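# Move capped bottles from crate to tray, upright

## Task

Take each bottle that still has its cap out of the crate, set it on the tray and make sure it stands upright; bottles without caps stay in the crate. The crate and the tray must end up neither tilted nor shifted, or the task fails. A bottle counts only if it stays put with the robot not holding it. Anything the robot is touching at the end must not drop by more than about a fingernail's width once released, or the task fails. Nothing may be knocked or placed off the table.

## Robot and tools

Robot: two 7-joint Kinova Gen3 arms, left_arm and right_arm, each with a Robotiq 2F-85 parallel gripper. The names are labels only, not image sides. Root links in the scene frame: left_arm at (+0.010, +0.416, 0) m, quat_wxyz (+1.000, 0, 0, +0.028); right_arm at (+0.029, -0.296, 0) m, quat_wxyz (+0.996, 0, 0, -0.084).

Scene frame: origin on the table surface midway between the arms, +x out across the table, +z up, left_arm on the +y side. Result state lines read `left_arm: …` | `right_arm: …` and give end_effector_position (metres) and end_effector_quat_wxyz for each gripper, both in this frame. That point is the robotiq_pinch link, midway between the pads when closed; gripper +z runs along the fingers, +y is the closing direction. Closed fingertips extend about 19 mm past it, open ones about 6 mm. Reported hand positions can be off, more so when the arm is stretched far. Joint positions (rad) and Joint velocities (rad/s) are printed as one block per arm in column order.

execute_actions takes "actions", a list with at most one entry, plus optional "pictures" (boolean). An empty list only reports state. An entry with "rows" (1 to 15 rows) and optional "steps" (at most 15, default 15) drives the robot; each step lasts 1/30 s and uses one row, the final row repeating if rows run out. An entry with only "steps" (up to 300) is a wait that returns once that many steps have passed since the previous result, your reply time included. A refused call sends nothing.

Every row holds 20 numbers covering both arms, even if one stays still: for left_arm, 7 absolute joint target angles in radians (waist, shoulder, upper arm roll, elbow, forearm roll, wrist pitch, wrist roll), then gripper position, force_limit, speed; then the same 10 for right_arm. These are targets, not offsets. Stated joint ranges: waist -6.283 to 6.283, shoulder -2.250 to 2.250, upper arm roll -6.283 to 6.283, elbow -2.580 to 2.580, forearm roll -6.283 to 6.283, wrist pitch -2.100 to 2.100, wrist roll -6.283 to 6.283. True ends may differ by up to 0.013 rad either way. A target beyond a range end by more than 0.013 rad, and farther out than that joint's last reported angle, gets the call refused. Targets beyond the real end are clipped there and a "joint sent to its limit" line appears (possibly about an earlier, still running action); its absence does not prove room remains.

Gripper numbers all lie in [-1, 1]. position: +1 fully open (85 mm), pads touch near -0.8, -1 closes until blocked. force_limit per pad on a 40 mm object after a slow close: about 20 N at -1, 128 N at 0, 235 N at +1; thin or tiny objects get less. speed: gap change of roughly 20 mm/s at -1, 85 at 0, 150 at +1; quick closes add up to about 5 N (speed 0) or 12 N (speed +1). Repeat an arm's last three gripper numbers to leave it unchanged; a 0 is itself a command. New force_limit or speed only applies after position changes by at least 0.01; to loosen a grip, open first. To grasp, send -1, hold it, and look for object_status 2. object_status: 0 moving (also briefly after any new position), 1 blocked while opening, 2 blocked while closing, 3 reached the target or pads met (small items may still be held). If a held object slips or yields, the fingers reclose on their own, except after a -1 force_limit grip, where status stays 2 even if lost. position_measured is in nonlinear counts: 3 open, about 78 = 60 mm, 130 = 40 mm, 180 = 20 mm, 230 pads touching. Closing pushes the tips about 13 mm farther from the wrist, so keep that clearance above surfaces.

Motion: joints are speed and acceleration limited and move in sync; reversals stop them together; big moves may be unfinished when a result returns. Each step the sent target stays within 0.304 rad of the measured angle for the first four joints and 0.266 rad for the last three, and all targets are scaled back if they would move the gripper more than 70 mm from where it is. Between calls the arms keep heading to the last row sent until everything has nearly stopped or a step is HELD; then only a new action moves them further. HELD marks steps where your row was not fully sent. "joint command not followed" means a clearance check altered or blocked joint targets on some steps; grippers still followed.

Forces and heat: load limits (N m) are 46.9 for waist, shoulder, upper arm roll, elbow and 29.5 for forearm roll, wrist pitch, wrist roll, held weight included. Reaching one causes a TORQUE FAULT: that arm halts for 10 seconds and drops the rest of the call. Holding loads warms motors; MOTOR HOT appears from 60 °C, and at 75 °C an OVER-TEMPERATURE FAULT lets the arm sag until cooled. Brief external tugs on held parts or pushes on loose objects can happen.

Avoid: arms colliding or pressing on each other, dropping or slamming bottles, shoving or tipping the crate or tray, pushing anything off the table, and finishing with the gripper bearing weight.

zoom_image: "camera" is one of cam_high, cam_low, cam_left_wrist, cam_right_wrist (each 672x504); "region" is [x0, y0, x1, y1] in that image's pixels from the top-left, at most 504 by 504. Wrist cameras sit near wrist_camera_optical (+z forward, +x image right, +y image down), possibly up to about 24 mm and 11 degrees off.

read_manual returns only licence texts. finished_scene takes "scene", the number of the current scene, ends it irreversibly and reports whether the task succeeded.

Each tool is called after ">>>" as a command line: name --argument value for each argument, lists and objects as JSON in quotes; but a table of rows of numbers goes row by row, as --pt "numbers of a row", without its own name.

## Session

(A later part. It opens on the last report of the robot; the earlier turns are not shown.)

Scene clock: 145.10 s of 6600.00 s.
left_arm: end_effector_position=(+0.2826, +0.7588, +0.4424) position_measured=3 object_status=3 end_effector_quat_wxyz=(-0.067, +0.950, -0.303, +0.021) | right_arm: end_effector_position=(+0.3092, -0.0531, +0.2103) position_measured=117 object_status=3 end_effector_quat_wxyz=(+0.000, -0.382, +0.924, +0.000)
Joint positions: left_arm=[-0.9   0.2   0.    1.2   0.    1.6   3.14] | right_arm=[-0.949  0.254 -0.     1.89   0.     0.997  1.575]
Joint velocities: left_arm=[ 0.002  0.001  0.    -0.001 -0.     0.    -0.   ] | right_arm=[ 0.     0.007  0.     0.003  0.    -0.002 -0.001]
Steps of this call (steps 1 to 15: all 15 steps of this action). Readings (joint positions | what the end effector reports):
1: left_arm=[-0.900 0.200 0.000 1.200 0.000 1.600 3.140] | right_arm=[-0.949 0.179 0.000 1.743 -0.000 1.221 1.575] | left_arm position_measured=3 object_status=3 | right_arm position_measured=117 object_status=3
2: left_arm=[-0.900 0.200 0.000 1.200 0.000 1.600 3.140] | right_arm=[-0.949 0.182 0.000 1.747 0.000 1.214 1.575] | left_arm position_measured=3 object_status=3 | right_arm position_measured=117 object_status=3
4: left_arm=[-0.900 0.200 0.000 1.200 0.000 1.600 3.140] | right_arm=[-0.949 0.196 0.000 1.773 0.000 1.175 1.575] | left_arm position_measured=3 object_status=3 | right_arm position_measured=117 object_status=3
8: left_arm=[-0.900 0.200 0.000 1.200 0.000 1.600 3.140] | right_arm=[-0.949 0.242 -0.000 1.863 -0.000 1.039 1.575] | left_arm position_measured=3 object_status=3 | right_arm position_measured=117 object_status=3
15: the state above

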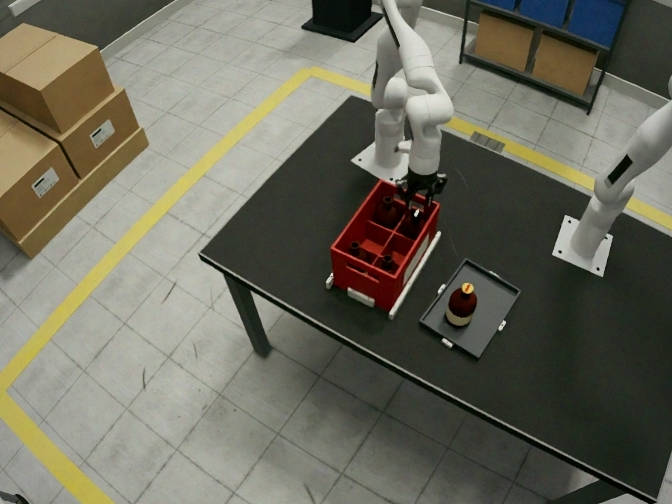

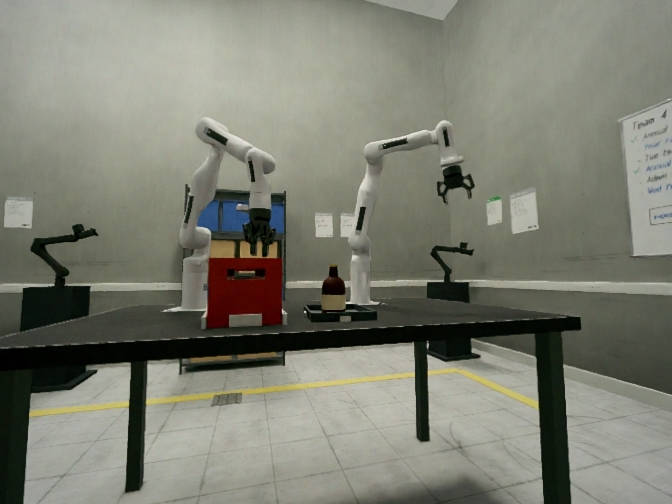

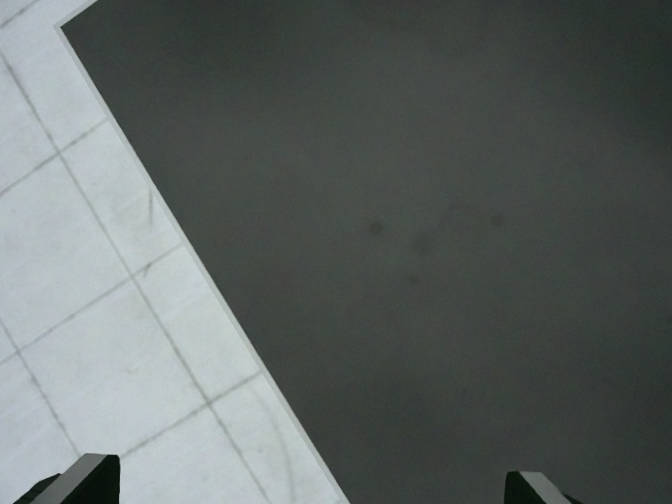

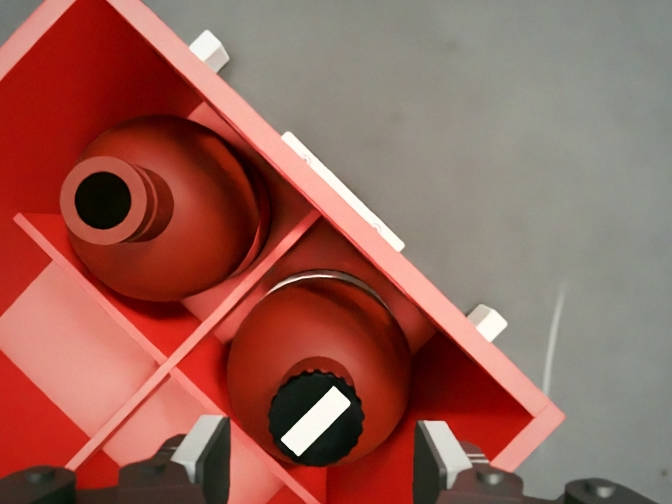

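>>> execute_actions --actions '[{"rows":[[-0.9,0.2,0,1.2,0,1.6,3.14,1,0,0,-0.943,0.352,0,1.992,0,0.798,1.575,0.1,-0.5,0]]}]' --pictures false

>>> execute_actions --actions '[{"rows":[[-0.9,0.2,0,1.2,0,1.6,3.14,1,0,0,-0.943,0.352,0,1.992,0,0.798,1.575,-1,-0.5,0]]}]' --pictures false

>>> execute_actions --actions '[{"steps":5}]' --pictures false

>>> execute_actions --actions '[{"rows":[[-0.9,0.2,0,1.2,0,1.6,3.14,1,0,0,-0.943,0.255,0,1.89,0,0.997,1.575,-1,-0.5,0]],"steps":9}]' --pictures false

>>> execute_actions --actions '[{"rows":[[-0.9,0.2,0,1.2,0,1.6,3.14,1,0,0,-0.943,0.178,0,1.742,0,1.222,1.575,-1,-0.5,0]],"steps":9}]' --pictures false

>>> execute_actions --actions '[{"rows":[[-0.9,0.2,0,1.2,0,1.6,3.14,1,0,0,-0.943,0.134,0,1.502,0,1.506,1.575,-1,-0.5,0]],"steps":12}]' --pictures false

>>> execute_actions --actions '[{"rows":[[-0.9,0.2,0,1.2,0,1.6,3.14,1,0,0,-1.1,0.405,0,1.135,0,1.602,1.575,-1,-0.5,0]]}]' --pictures false

>>> execute_actions --actions '[{"rows":[[-0.9,0.2,0,1.2,0,1.6,3.14,1,0,0,-1.197,0.705,0,0.687,0,1.75,1.575,-1,-0.5,0]]}]' --pictures false

>>> execute_actions --actions '[{"rows":[[-0.9,0.2,0,1.2,0,1.6,3.14,1,0,0,-1.197,0.7,0,1.016,0,1.426,1.575,-1,-0.5,0]]}]' --pictures false

>>> execute_actions --actions '[{"rows":[[-0.9,0.2,0,1.2,0,1.6,3.14,1,0,0,-1.197,0.771,0,1.206,0,1.165,1.575,-1,-0.5,0]]}]' --pictures false

>>> execute_actions --actions '[{"steps":10}]' --pictures false

>>> execute_actions --actions '[{"rows":[[-0.9,0.2,0,1.2,0,1.6,3.14,1,0,0,-1.197,0.771,0,1.206,0,1.165,1.575,0.1,-0.5,0]]}]' --pictures false

>>> execute_actions --actions '[{"rows":[[-0.9,0.2,0,1.2,0,1.6,3.14,1,0,0,-1.197,0.7,0,1.016,0,1.426,1.575,0.1,-0.5,0]]}]'

Scene clock: 189.07 s of 6600.00 s.
left_arm: end_effector_position=(+0.2826, +0.7588, +0.4424) position_measured=3 object_status=3 end_effector_quat_wxyz=(-0.067, +0.950, -0.303, +0.021) | right_arm: end_effector_position=(+0.3107, -0.0547, +0.1493) position_measured=117 object_status=3 end_effector_quat_wxyz=(+0.000, -0.380, +0.925, +0.000)
Joint positions: left_arm=[-0.9   0.2   0.    1.2   0.    1.6   3.14] | right_arm=[-0.943  0.351  0.     1.992  0.     0.798  1.575]
Joint velocities: left_arm=[ 0.001 -0.    -0.     0.    -0.001 -0.     0.   ] | right_arm=[ 0.     0.008 -0.     0.001  0.001 -0.001  0.   ]
Steps of this call (steps 1 to 15: the robot went on to your last target; steps 16 to 90: nothing new was sent; then 40.47 s passed at rest; steps 91 to 105: all 15 steps of this action). Readings (joint positions | what the end effector reports):
91: left_arm=[-0.900 0.200 0.000 1.200 0.000 1.600 3.140] | right_arm=[-0.949 0.256 -0.000 1.891 -0.000 0.996 1.575] | left_arm position_measured=3 object_status=3 | right_arm position_measured=117 object_status=3
92: left_arm=[-0.900 0.200 0.000 1.200 0.000 1.600 3.140] | right_arm=[-0.949 0.261 -0.000 1.895 -0.000 0.987 1.575] | left_arm position_measured=3 object_status=3 | right_arm position_measured=117 object_status=3
94: left_arm=[-0.900 0.200 0.000 1.200 0.000 1.600 3.140] | right_arm=[-0.947 0.288 -0.000 1.920 -0.000 0.938 1.575] | left_arm position_measured=3 object_status=3 | right_arm position_measured=117 object_status=3
98: left_arm=[-0.900 0.200 0.000 1.200 0.000 1.600 3.140] | right_arm=[-0.944 0.344 0.000 1.984 0.000 0.813 1.575] | left_arm position_measured=3 object_status=3 | right_arm position_measured=117 object_status=3
105: the state above

Scene clock: 189.57 s of 6600.00 s.
left_arm: end_effector_position=(+0.2826, +0.7588, +0.4424) position_measured=3 object_status=3 end_effector_quat_wxyz=(-0.067, +0.950, -0.303, +0.021) | right_arm: end_effector_position=(+0.3106, -0.0549, +0.1491) position_measured=166 object_status=2 end_effector_quat_wxyz=(-0.000, -0.379, +0.925, -0.000)
Joint positions: left_arm=[-0.9   0.2   0.    1.2  -0.    1.6   3.14] | right_arm=[-0.943  0.351  0.     1.992  0.     0.798  1.575]
Joint velocities: left_arm=[ 0.001  0.001  0.    -0.     0.    -0.    -0.   ] | right_arm=[ 0.     0.001 -0.    -0.    -0.001  0.    -0.   ]
Steps of this call (steps 1 to 15: all 15 steps of this action). Readings (joint positions | what the end effector reports):
1: left_arm=[-0.900 0.200 0.000 1.200 0.000 1.600 3.140] | right_arm=[-0.943 0.351 0.000 1.992 0.000 0.798 1.575] | left_arm position_measured=3 object_status=3 | right_arm position_measured=117 object_status=0
2: left_arm=[-0.900 0.200 0.000 1.200 0.000 1.600 3.140] | right_arm=[-0.943 0.351 0.000 1.992 0.000 0.798 1.575] | left_arm position_measured=3 object_status=3 | right_arm position_measured=118 object_status=0
4: left_arm=[-0.900 0.200 0.000 1.200 0.000 1.600 3.140] | right_arm=[-0.943 0.352 0.000 1.992 0.000 0.798 1.575] | left_arm position_measured=3 object_status=3 | right_arm position_measured=128 object_status=0
8: left_arm=[-0.900 0.200 0.000 1.200 0.000 1.600 3.140] | right_arm=[-0.943 0.352 0.000 1.992 0.000 0.798 1.575] | left_arm position_measured=3 object_status=3 | right_arm position_measured=157 object_status=0
15: the state above

Scene clock: 189.73 s of 6600.00 s.
left_arm: end_effector_position=(+0.2826, +0.7588, +0.4424) position_measured=3 object_status=3 end_effector_quat_wxyz=(-0.067, +0.950, -0.303, +0.021) | right_arm: end_effector_position=(+0.3106, -0.0549, +0.1491) position_measured=166 object_status=2 end_effector_quat_wxyz=(-0.000, -0.379, +0.925, -0.000)
Joint positions: left_arm=[-0.9   0.2   0.    1.2   0.    1.6   3.14] | right_arm=[-0.943  0.351  0.     1.992  0.     0.798  1.575]
Joint velocities: left_arm=[-0.     0.001  0.     0.     0.     0.     0.   ] | right_arm=[-0. -0. -0. -0. -0.  0. -0.]
Steps of this call (steps 1 to 5: the robot went on to your last target). Readings (joint positions | what the end effector reports):
1: left_arm=[-0.900 0.200 0.000 1.200 0.000 1.600 3.140] | right_arm=[-0.943 0.351 0.000 1.992 0.000 0.798 1.575] | left_arm position_measured=3 object_status=3 | right_arm position_measured=166 object_status=2
2: left_arm=[-0.900 0.200 0.000 1.200 0.000 1.600 3.140] | right_arm=[-0.943 0.351 0.000 1.992 0.000 0.798 1.575] | left_arm position_measured=3 object_status=3 | right_arm position_measured=166 object_status=2
4: left_arm=[-0.900 0.200 0.000 1.200 0.000 1.600 3.140] | right_arm=[-0.943 0.351 0.000 1.992 0.000 0.798 1.575] | left_arm position_measured=3 object_status=3 | right_arm position_measured=166 object_status=2
5: the state above

Scene clock: 190.03 s of 6600.00 s.
left_arm: end_effector_position=(+0.2826, +0.7588, +0.4424) position_measured=3 object_status=3 end_effector_quat_wxyz=(-0.067, +0.950, -0.303, +0.021) | right_arm: end_effector_position=(+0.3108, -0.0546, +0.2077) position_measured=166 object_status=2 end_effector_quat_wxyz=(-0.001, -0.379, +0.925, -0.000)
Joint positions: left_arm=[-0.9   0.2   0.    1.2   0.    1.6   3.14] | right_arm=[-0.943  0.26   0.     1.892  0.     0.992  1.575]
Joint velocities: left_arm=[ 0.001 -0.001 -0.    -0.001  0.     0.     0.   ] | right_arm=[ 0.    -0.05   0.    -0.087  0.     0.159  0.   ]
Steps of this call (steps 1 to 9: all 9 steps of this action). Readings (joint positions | what the end effector reports):
1: left_arm=[-0.900 0.200 0.000 1.200 0.000 1.600 3.140] | right_arm=[-0.943 0.351 0.000 1.991 0.000 0.799 1.575] | left_arm position_measured=3 object_status=3 | right_arm position_measured=166 object_status=2
2: left_arm=[-0.900 0.200 0.000 1.200 0.000 1.600 3.140] | right_arm=[-0.943 0.346 -0.000 1.988 0.000 0.808 1.575] | left_arm position_measured=3 object_status=3 | right_arm position_measured=166 object_status=2
4: left_arm=[-0.900 0.200 0.000 1.200 0.000 1.600 3.140] | right_arm=[-0.943 0.321 -0.000 1.964 -0.000 0.857 1.575] | left_arm position_measured=3 object_status=3 | right_arm position_measured=166 object_status=2
8: left_arm=[-0.900 0.200 0.000 1.200 0.000 1.600 3.140] | right_arm=[-0.943 0.264 0.000 1.897 0.000 0.982 1.575] | left_arm position_measured=3 object_status=3 | right_arm position_measured=166 object_status=2
9: the state above

Scene clock: 190.33 s of 6600.00 s.
left_arm: end_effector_position=(+0.2826, +0.7588, +0.4424) position_measured=3 object_status=3 end_effector_quat_wxyz=(-0.067, +0.950, -0.303, +0.021) | right_arm: end_effector_position=(+0.3111, -0.0543, +0.2735) position_measured=166 object_status=2 end_effector_quat_wxyz=(-0.000, -0.380, +0.925, -0.000)
Joint positions: left_arm=[-0.9   0.2   0.    1.2   0.    1.6   3.14] | right_arm=[-0.943  0.186  0.     1.755  0.     1.202  1.575]
Joint velocities: left_arm=[ 0.001  0.003  0.    -0.001  0.    -0.    -0.   ] | right_arm=[ 0.001 -0.162  0.    -0.341 -0.     0.507 -0.001]
Steps of this call (steps 1 to 9: all 9 steps of this action). Readings (joint positions | what the end effector reports):
1: left_arm=[-0.900 0.200 0.000 1.200 0.000 1.600 3.140] | right_arm=[-0.943 0.258 0.000 1.890 0.000 0.996 1.575] | left_arm position_measured=3 object_status=3 | right_arm position_measured=166 object_status=2
2: left_arm=[-0.900 0.200 0.000 1.200 -0.000 1.600 3.140] | right_arm=[-0.943 0.255 0.000 1.885 0.000 1.004 1.575] | left_arm position_measured=3 object_status=3 | right_arm position_measured=166 object_status=2
4: left_arm=[-0.900 0.200 0.000 1.200 0.000 1.600 3.140] | right_arm=[-0.943 0.239 -0.000 1.859 -0.000 1.045 1.575] | left_arm position_measured=3 object_status=3 | right_arm position_measured=166 object_status=2
8: left_arm=[-0.900 0.200 0.000 1.200 0.000 1.600 3.140] | right_arm=[-0.943 0.192 0.000 1.769 0.000 1.181 1.575] | left_arm position_measured=3 object_status=3 | right_arm position_measured=166 object_status=2
9: the state above

Scene clock: 190.73 s of 6600.00 s.
left_arm: end_effector_position=(+0.2826, +0.7588, +0.4424) position_measured=3 object_status=3 end_effector_quat_wxyz=(-0.067, +0.950, -0.303, +0.021) | right_arm: end_effector_position=(+0.3109, -0.0545, +0.3685) position_measured=166 object_status=2 end_effector_quat_wxyz=(+0.001, -0.380, +0.925, +0.000)
Joint positions: left_arm=[-0.9   0.2   0.    1.2   0.    1.6   3.14] | right_arm=[-0.943  0.134  0.     1.507  0.     1.499  1.575]
Joint velocities: left_arm=[-0.     0.001 -0.     0.001 -0.     0.     0.   ] | right_arm=[ 0.    -0.038  0.    -0.175 -0.001  0.214 -0.   ]
Steps of this call (steps 1 to 12: all 12 steps of this action). Readings (joint positions | what the end effector reports):
1: left_arm=[-0.900 0.200 0.000 1.200 0.000 1.600 3.140] | right_arm=[-0.943 0.181 0.000 1.745 0.000 1.216 1.575] | left_arm position_measured=3 object_status=3 | right_arm position_measured=166 object_status=2
2: left_arm=[-0.900 0.200 0.000 1.200 0.000 1.600 3.140] | right_arm=[-0.943 0.177 0.000 1.733 0.000 1.232 1.575] | left_arm position_measured=3 object_status=3 | right_arm position_measured=166 object_status=2
4: left_arm=[-0.900 0.200 0.000 1.200 0.000 1.600 3.140] | right_arm=[-0.943 0.167 -0.000 1.695 -0.000 1.279 1.575] | left_arm position_measured=3 object_status=3 | right_arm position_measured=166 object_status=2
8: left_arm=[-0.900 0.200 0.000 1.200 0.000 1.600 3.140] | right_arm=[-0.943 0.147 -0.000 1.573 0.000 1.421 1.575] | left_arm position_measured=3 object_status=3 | right_arm position_measured=166 object_status=2
12: the state above

Scene clock: 191.23 s of 6600.00 s.
left_arm: end_effector_position=(+0.2826, +0.7588, +0.4424) position_measured=3 object_status=3 end_effector_quat_wxyz=(-0.067, +0.950, -0.303, +0.021) | right_arm: end_effector_position=(+0.3347, +0.0675, +0.3716) position_measured=166 object_status=2 end_effector_quat_wxyz=(+0.001, -0.447, +0.895, +0.001)
Joint positions: left_arm=[-0.9   0.2   0.    1.2   0.    1.6   3.14] | right_arm=[-1.09   0.388 -0.001  1.155 -0.001  1.596  1.575]
Joint velocities: left_arm=[-0.001 -0.001 -0.    -0.001  0.001  0.     0.   ] | right_arm=[-0.152  0.253 -0.008 -0.398 -0.005  0.099  0.   ]
Steps of this call (steps 1 to 15: all 15 steps of this action). Readings (joint positions | what the end effector reports):
1: left_arm=[-0.900 0.200 0.000 1.200 0.000 1.600 3.140] | right_arm=[-0.944 0.134 0.000 1.502 0.000 1.504 1.575] | left_arm position_measured=3 object_status=3 | right_arm position_measured=166 object_status=2
2: left_arm=[-0.900 0.200 0.000 1.200 0.000 1.600 3.140] | right_arm=[-0.947 0.140 0.001 1.495 0.001 1.509 1.575] | left_arm position_measured=3 object_status=3 | right_arm position_measured=166 object_status=2
4: left_arm=[-0.900 0.200 0.000 1.200 0.000 1.600 3.140] | right_arm=[-0.962 0.166 0.002 1.467 0.001 1.522 1.575] | left_arm position_measured=3 object_status=3 | right_arm position_measured=166 object_status=2
8: left_arm=[-0.900 0.200 0.000 1.200 0.000 1.600 3.140] | right_arm=[-1.017 0.262 0.001 1.349 0.000 1.555 1.575] | left_arm position_measured=3 object_status=3 | right_arm position_measured=166 object_status=2
15: the state above

Scene clock: 191.73 s of 6600.00 s.
left_arm: end_effector_position=(+0.2826, +0.7588, +0.4424) position_measured=3 object_status=3 end_effector_quat_wxyz=(-0.067, +0.950, -0.303, +0.021) | right_arm: end_effector_position=(+0.3495, +0.1841, +0.3513) position_measured=166 object_status=2 end_effector_quat_wxyz=(-0.001, -0.492, +0.871, -0.000)
Joint positions: left_arm=[-0.9   0.2   0.    1.2   0.    1.6   3.14] | right_arm=[-1.193  0.689 -0.001  0.712 -0.     1.743  1.575]
Joint velocities: left_arm=[-0.    -0.001 -0.     0.     0.    -0.     0.   ] | right_arm=[-0.072  0.22  -0.001 -0.463 -0.001  0.122  0.   ]
Steps of this call (steps 1 to 15: all 15 steps of this action). Readings (joint positions | what the end effector reports):
1: left_arm=[-0.900 0.200 0.000 1.200 0.000 1.600 3.140] | right_arm=[-1.095 0.397 -0.001 1.143 -0.001 1.599 1.575] | left_arm position_measured=3 object_status=3 | right_arm position_measured=166 object_status=2
2: left_arm=[-0.900 0.200 0.000 1.200 0.000 1.600 3.140] | right_arm=[-1.101 0.409 -0.000 1.127 -0.000 1.605 1.575] | left_arm position_measured=3 object_status=3 | right_arm position_measured=166 object_status=2
4: left_arm=[-0.900 0.200 0.000 1.200 0.000 1.600 3.140] | right_arm=[-1.118 0.451 0.001 1.082 0.001 1.623 1.575] | left_arm position_measured=3 object_status=3 | right_arm position_measured=166 object_status=2
8: left_arm=[-0.900 0.200 0.000 1.200 0.000 1.600 3.140] | right_arm=[-1.156 0.572 -0.000 0.937 -0.000 1.681 1.575] | left_arm position_measured=3 object_status=3 | right_arm position_measured=166 object_status=2
15: the state above

Scene clock: 192.23 s of 6600.00 s.
left_arm: end_effector_position=(+0.2826, +0.7588, +0.4424) position_measured=3 object_status=3 end_effector_quat_wxyz=(-0.067, +0.950, -0.303, +0.021) | right_arm: end_effector_position=(+0.3518, +0.1921, +0.2584) position_measured=166 object_status=2 end_effector_quat_wxyz=(+0.001, -0.494, +0.870, +0.001)
Joint positions: left_arm=[-0.9   0.2  -0.    1.2   0.    1.6   3.14] | right_arm=[-1.197  0.702 -0.     0.986 -0.     1.452  1.575]
Joint velocities: left_arm=[ 0.001 -0.001  0.     0.002 -0.    -0.    -0.   ] | right_arm=[-0.001  0.026  0.     0.537 -0.001 -0.424  0.   ]
Steps of this call (steps 1 to 15: all 15 steps of this action). Readings (joint positions | what the end effector reports):
1: left_arm=[-0.900 0.200 0.000 1.200 0.000 1.600 3.140] | right_arm=[-1.194 0.695 -0.001 0.699 -0.000 1.745 1.575] | left_arm position_measured=3 object_status=3 | right_arm position_measured=166 object_status=2
2: left_arm=[-0.900 0.200 0.000 1.200 0.000 1.600 3.140] | right_arm=[-1.195 0.698 -0.001 0.693 -0.001 1.743 1.575] | left_arm position_measured=3 object_status=3 | right_arm position_measured=166 object_status=2
4: left_arm=[-0.900 0.200 0.000 1.200 0.000 1.600 3.140] | right_arm=[-1.196 0.698 -0.000 0.695 -0.000 1.726 1.575] | left_arm position_measured=3 object_status=3 | right_arm position_measured=166 object_status=2
8: left_arm=[-0.900 0.200 0.000 1.200 0.000 1.600 3.140] | right_arm=[-1.196 0.696 0.000 0.770 -0.000 1.636 1.575] | left_arm position_measured=3 object_status=3 | right_arm position_measured=166 object_status=2
15: the state above

Scene clock: 192.73 s of 6600.00 s.
left_arm: end_effector_position=(+0.2826, +0.7588, +0.4424) position_measured=3 object_status=3 end_effector_quat_wxyz=(-0.067, +0.950, -0.303, +0.021) | right_arm: end_effector_position=(+0.3501, +0.1892, +0.1504) position_measured=166 object_status=2 end_effector_quat_wxyz=(-0.001, -0.494, +0.870, -0.001)
Joint positions: left_arm=[-0.9   0.2   0.    1.2   0.    1.6   3.14] | right_arm=[-1.197  0.772 -0.     1.207  0.     1.166  1.575]
Joint velocities: left_arm=[ 0.     0.001  0.    -0.001  0.    -0.    -0.   ] | right_arm=[ 0.    -0.004  0.001  0.001  0.    -0.007 -0.001]
Steps of this call (steps 1 to 15: all 15 steps of this action). Readings (joint positions | what the end effector reports):
1: left_arm=[-0.900 0.200 0.000 1.200 0.000 1.600 3.140] | right_arm=[-1.197 0.702 -0.000 1.002 -0.000 1.438 1.575] | left_arm position_measured=3 object_status=3 | right_arm position_measured=166 object_status=2
2: left_arm=[-0.900 0.200 -0.000 1.200 0.000 1.600 3.140] | right_arm=[-1.197 0.703 -0.000 1.020 -0.000 1.422 1.575] | left_arm position_measured=3 object_status=3 | right_arm position_measured=166 object_status=2
4: left_arm=[-0.900 0.200 0.000 1.200 0.000 1.600 3.140] | right_arm=[-1.197 0.712 0.000 1.068 -0.000 1.367 1.575] | left_arm position_measured=3 object_status=3 | right_arm position_measured=166 object_status=2
8: left_arm=[-0.900 0.200 0.000 1.200 0.000 1.600 3.140] | right_arm=[-1.197 0.754 -0.000 1.165 0.000 1.223 1.575] | left_arm position_measured=3 object_status=3 | right_arm position_measured=166 object_status=2
15: the state above

Scene clock: 193.07 s of 6600.00 s.
left_arm: end_effector_position=(+0.2826, +0.7588, +0.4424) position_measured=3 object_status=3 end_effector_quat_wxyz=(-0.067, +0.950, -0.303, +0.021) | right_arm: end_effector_position=(+0.3503, +0.1895, +0.1510) position_measured=166 object_status=2 end_effector_quat_wxyz=(-0.001, -0.494, +0.870, -0.000)
Joint positions: left_arm=[-0.9   0.2   0.    1.2   0.    1.6   3.14] | right_arm=[-1.197  0.771  0.     1.206  0.     1.166  1.575]
Joint velocities: left_arm=[ 0.001 -0.002 -0.    -0.001 -0.001 -0.     0.   ] | right_arm=[ 0.     0.002  0.     0.004  0.002  0.001 -0.001]
Steps of this call (steps 1 to 10: the robot went on to your last target). Readings (joint positions | what the end effector reports):
1: left_arm=[-0.900 0.200 0.000 1.200 0.000 1.600 3.140] | right_arm=[-1.197 0.772 0.000 1.207 0.000 1.166 1.575] | left_arm position_measured=3 object_status=3 | right_arm position_measured=166 object_status=2
2: left_arm=[-0.900 0.200 0.000 1.200 0.000 1.600 3.140] | right_arm=[-1.197 0.772 0.000 1.206 0.000 1.165 1.575] | left_arm position_measured=3 object_status=3 | right_arm position_measured=166 object_status=2
4: left_arm=[-0.900 0.200 0.000 1.200 0.000 1.600 3.140] | right_arm=[-1.197 0.771 0.000 1.206 0.000 1.164 1.575] | left_arm position_measured=3 object_status=3 | right_arm position_measured=166 object_status=2
8: left_arm=[-0.900 0.200 0.000 1.200 0.000 1.600 3.140] | right_arm=[-1.197 0.771 -0.000 1.206 -0.000 1.165 1.575] | left_arm position_measured=3 object_status=3 | right_arm position_measured=166 object_status=2
10: the state above

Scene clock: 193.57 s of 6600.00 s.
left_arm: end_effector_position=(+0.2826, +0.7588, +0.4424) position_measured=3 object_status=3 end_effector_quat_wxyz=(-0.067, +0.950, -0.303, +0.021) | right_arm: end_effector_position=(+0.3504, +0.1898, +0.1511) position_measured=117 object_status=0 end_effector_quat_wxyz=(-0.000, -0.494, +0.870, -0.000)
Joint positions: left_arm=[-0.9   0.2   0.    1.2   0.    1.6   3.14] | right_arm=[-1.197  0.771 -0.     1.206 -0.     1.165  1.575]
Joint velocities: left_arm=[ 0.    -0.001 -0.    -0.001  0.     0.     0.   ] | right_arm=[-0.     0.001  0.     0.    -0.     0.    -0.   ]
Steps of this call (steps 1 to 15: all 15 steps of this action). Readings (joint positions | what the end effector reports):
1: left_arm=[-0.900 0.200 0.000 1.200 0.000 1.600 3.140] | right_arm=[-1.197 0.771 0.000 1.206 0.000 1.165 1.575] | left_arm position_measured=3 object_status=3 | right_arm position_measured=166 object_status=0
2: left_arm=[-0.900 0.200 0.000 1.200 0.000 1.600 3.140] | right_arm=[-1.197 0.771 0.000 1.206 0.000 1.165 1.575] | left_arm position_measured=3 object_status=3 | right_arm position_measured=166 object_status=0
4: left_arm=[-0.900 0.200 0.000 1.200 0.000 1.600 3.140] | right_arm=[-1.197 0.770 0.000 1.205 0.000 1.165 1.575] | left_arm position_measured=3 object_status=3 | right_arm position_measured=155 object_status=0
8: left_arm=[-0.900 0.200 0.000 1.200 0.000 1.600 3.140] | right_arm=[-1.197 0.770 0.000 1.205 0.000 1.165 1.575] | left_arm position_measured=3 object_status=3 | right_arm position_measured=127 object_status=0
15: the state above

Scene clock: 194.07 s of 6600.00 s.
left_arm: end_effector_position=(+0.2826, +0.7588, +0.4424) position_measured=3 object_status=3 end_effector_quat_wxyz=(-0.067, +0.950, -0.303, +0.021) | right_arm: end_effector_position=(+0.3505, +0.1899, +0.2500) position_measured=117 object_status=3 end_effector_quat_wxyz=(+0.000, -0.494, +0.870, +0.000)
Joint positions: left_arm=[-0.9   0.2   0.    1.2   0.    1.6   3.14] | right_arm=[-1.197  0.7    0.     1.016  0.     1.426  1.575]
Joint velocities: left_arm=[-0.002  0.002 -0.    -0.002 -0.     0.     0.   ] | right_arm=[-0.     0.003 -0.001 -0.003 -0.001  0.008  0.001]
Steps of this call (steps 1 to 15: all 15 steps of this action). Readings (joint positions | what the end effector reports):
1: left_arm=[-0.900 0.200 0.000 1.200 0.000 1.600 3.140] | right_arm=[-1.197 0.771 -0.000 1.205 0.000 1.166 1.575] | left_arm position_measured=3 object_status=3 | right_arm position_measured=117 object_status=0
2: left_arm=[-0.900 0.200 0.000 1.200 0.000 1.600 3.140] | right_arm=[-1.197 0.769 -0.000 1.201 0.000 1.172 1.575] | left_arm position_measured=3 object_status=3 | right_arm position_measured=117 object_status=0
4: left_arm=[-0.900 0.200 0.000 1.200 0.000 1.600 3.140] | right_arm=[-1.197 0.760 -0.000 1.175 -0.000 1.208 1.575] | left_arm position_measured=3 object_status=3 | right_arm position_measured=117 object_status=0
8: left_arm=[-0.900 0.200 0.000 1.200 0.000 1.600 3.140] | right_arm=[-1.197 0.723 -0.000 1.075 -0.000 1.344 1.575] | left_arm position_measured=3 object_status=3 | right_arm position_measured=117 object_status=3
15: the state above

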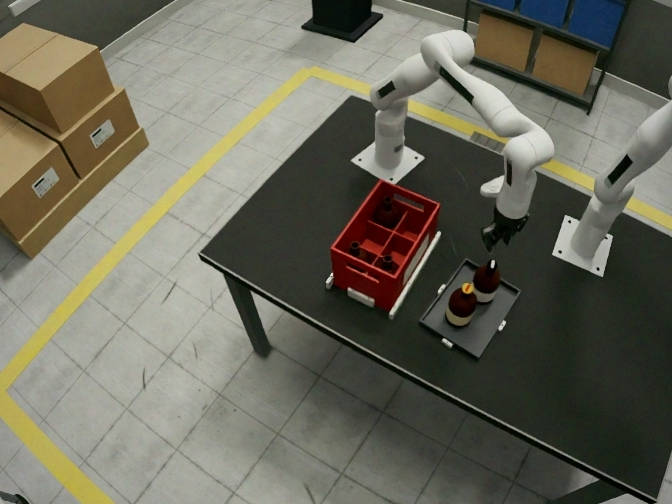

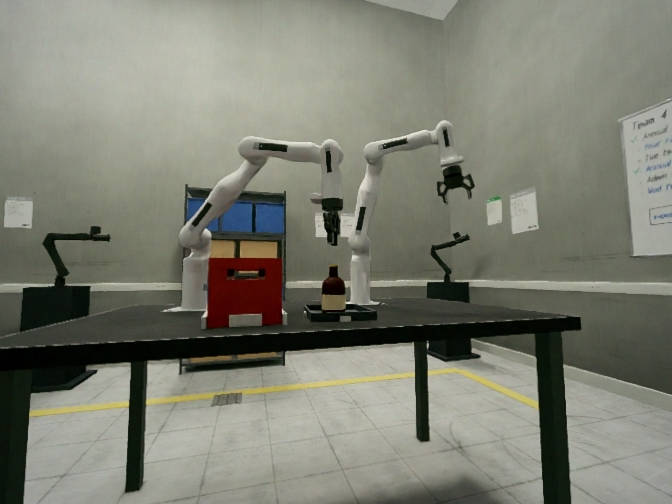

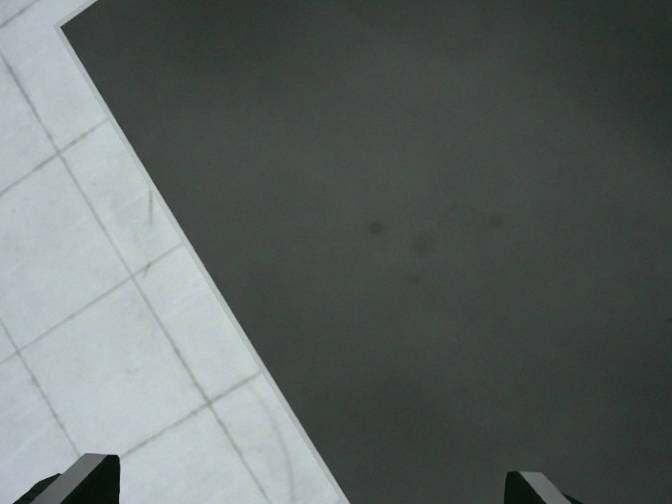

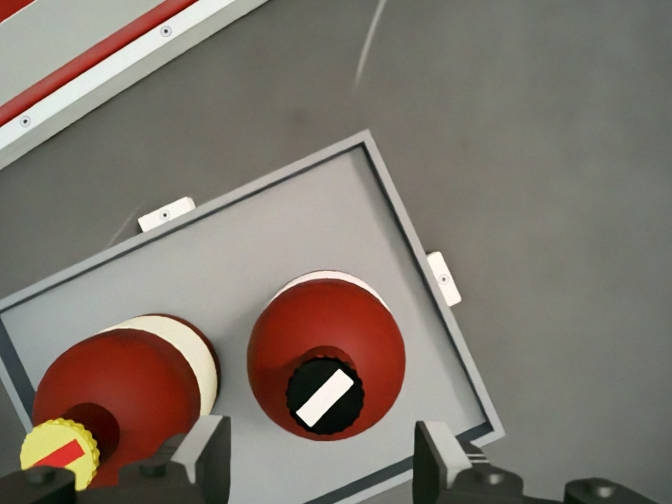

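>>> finished_scene --scene 1

The scene is finished: the task was done.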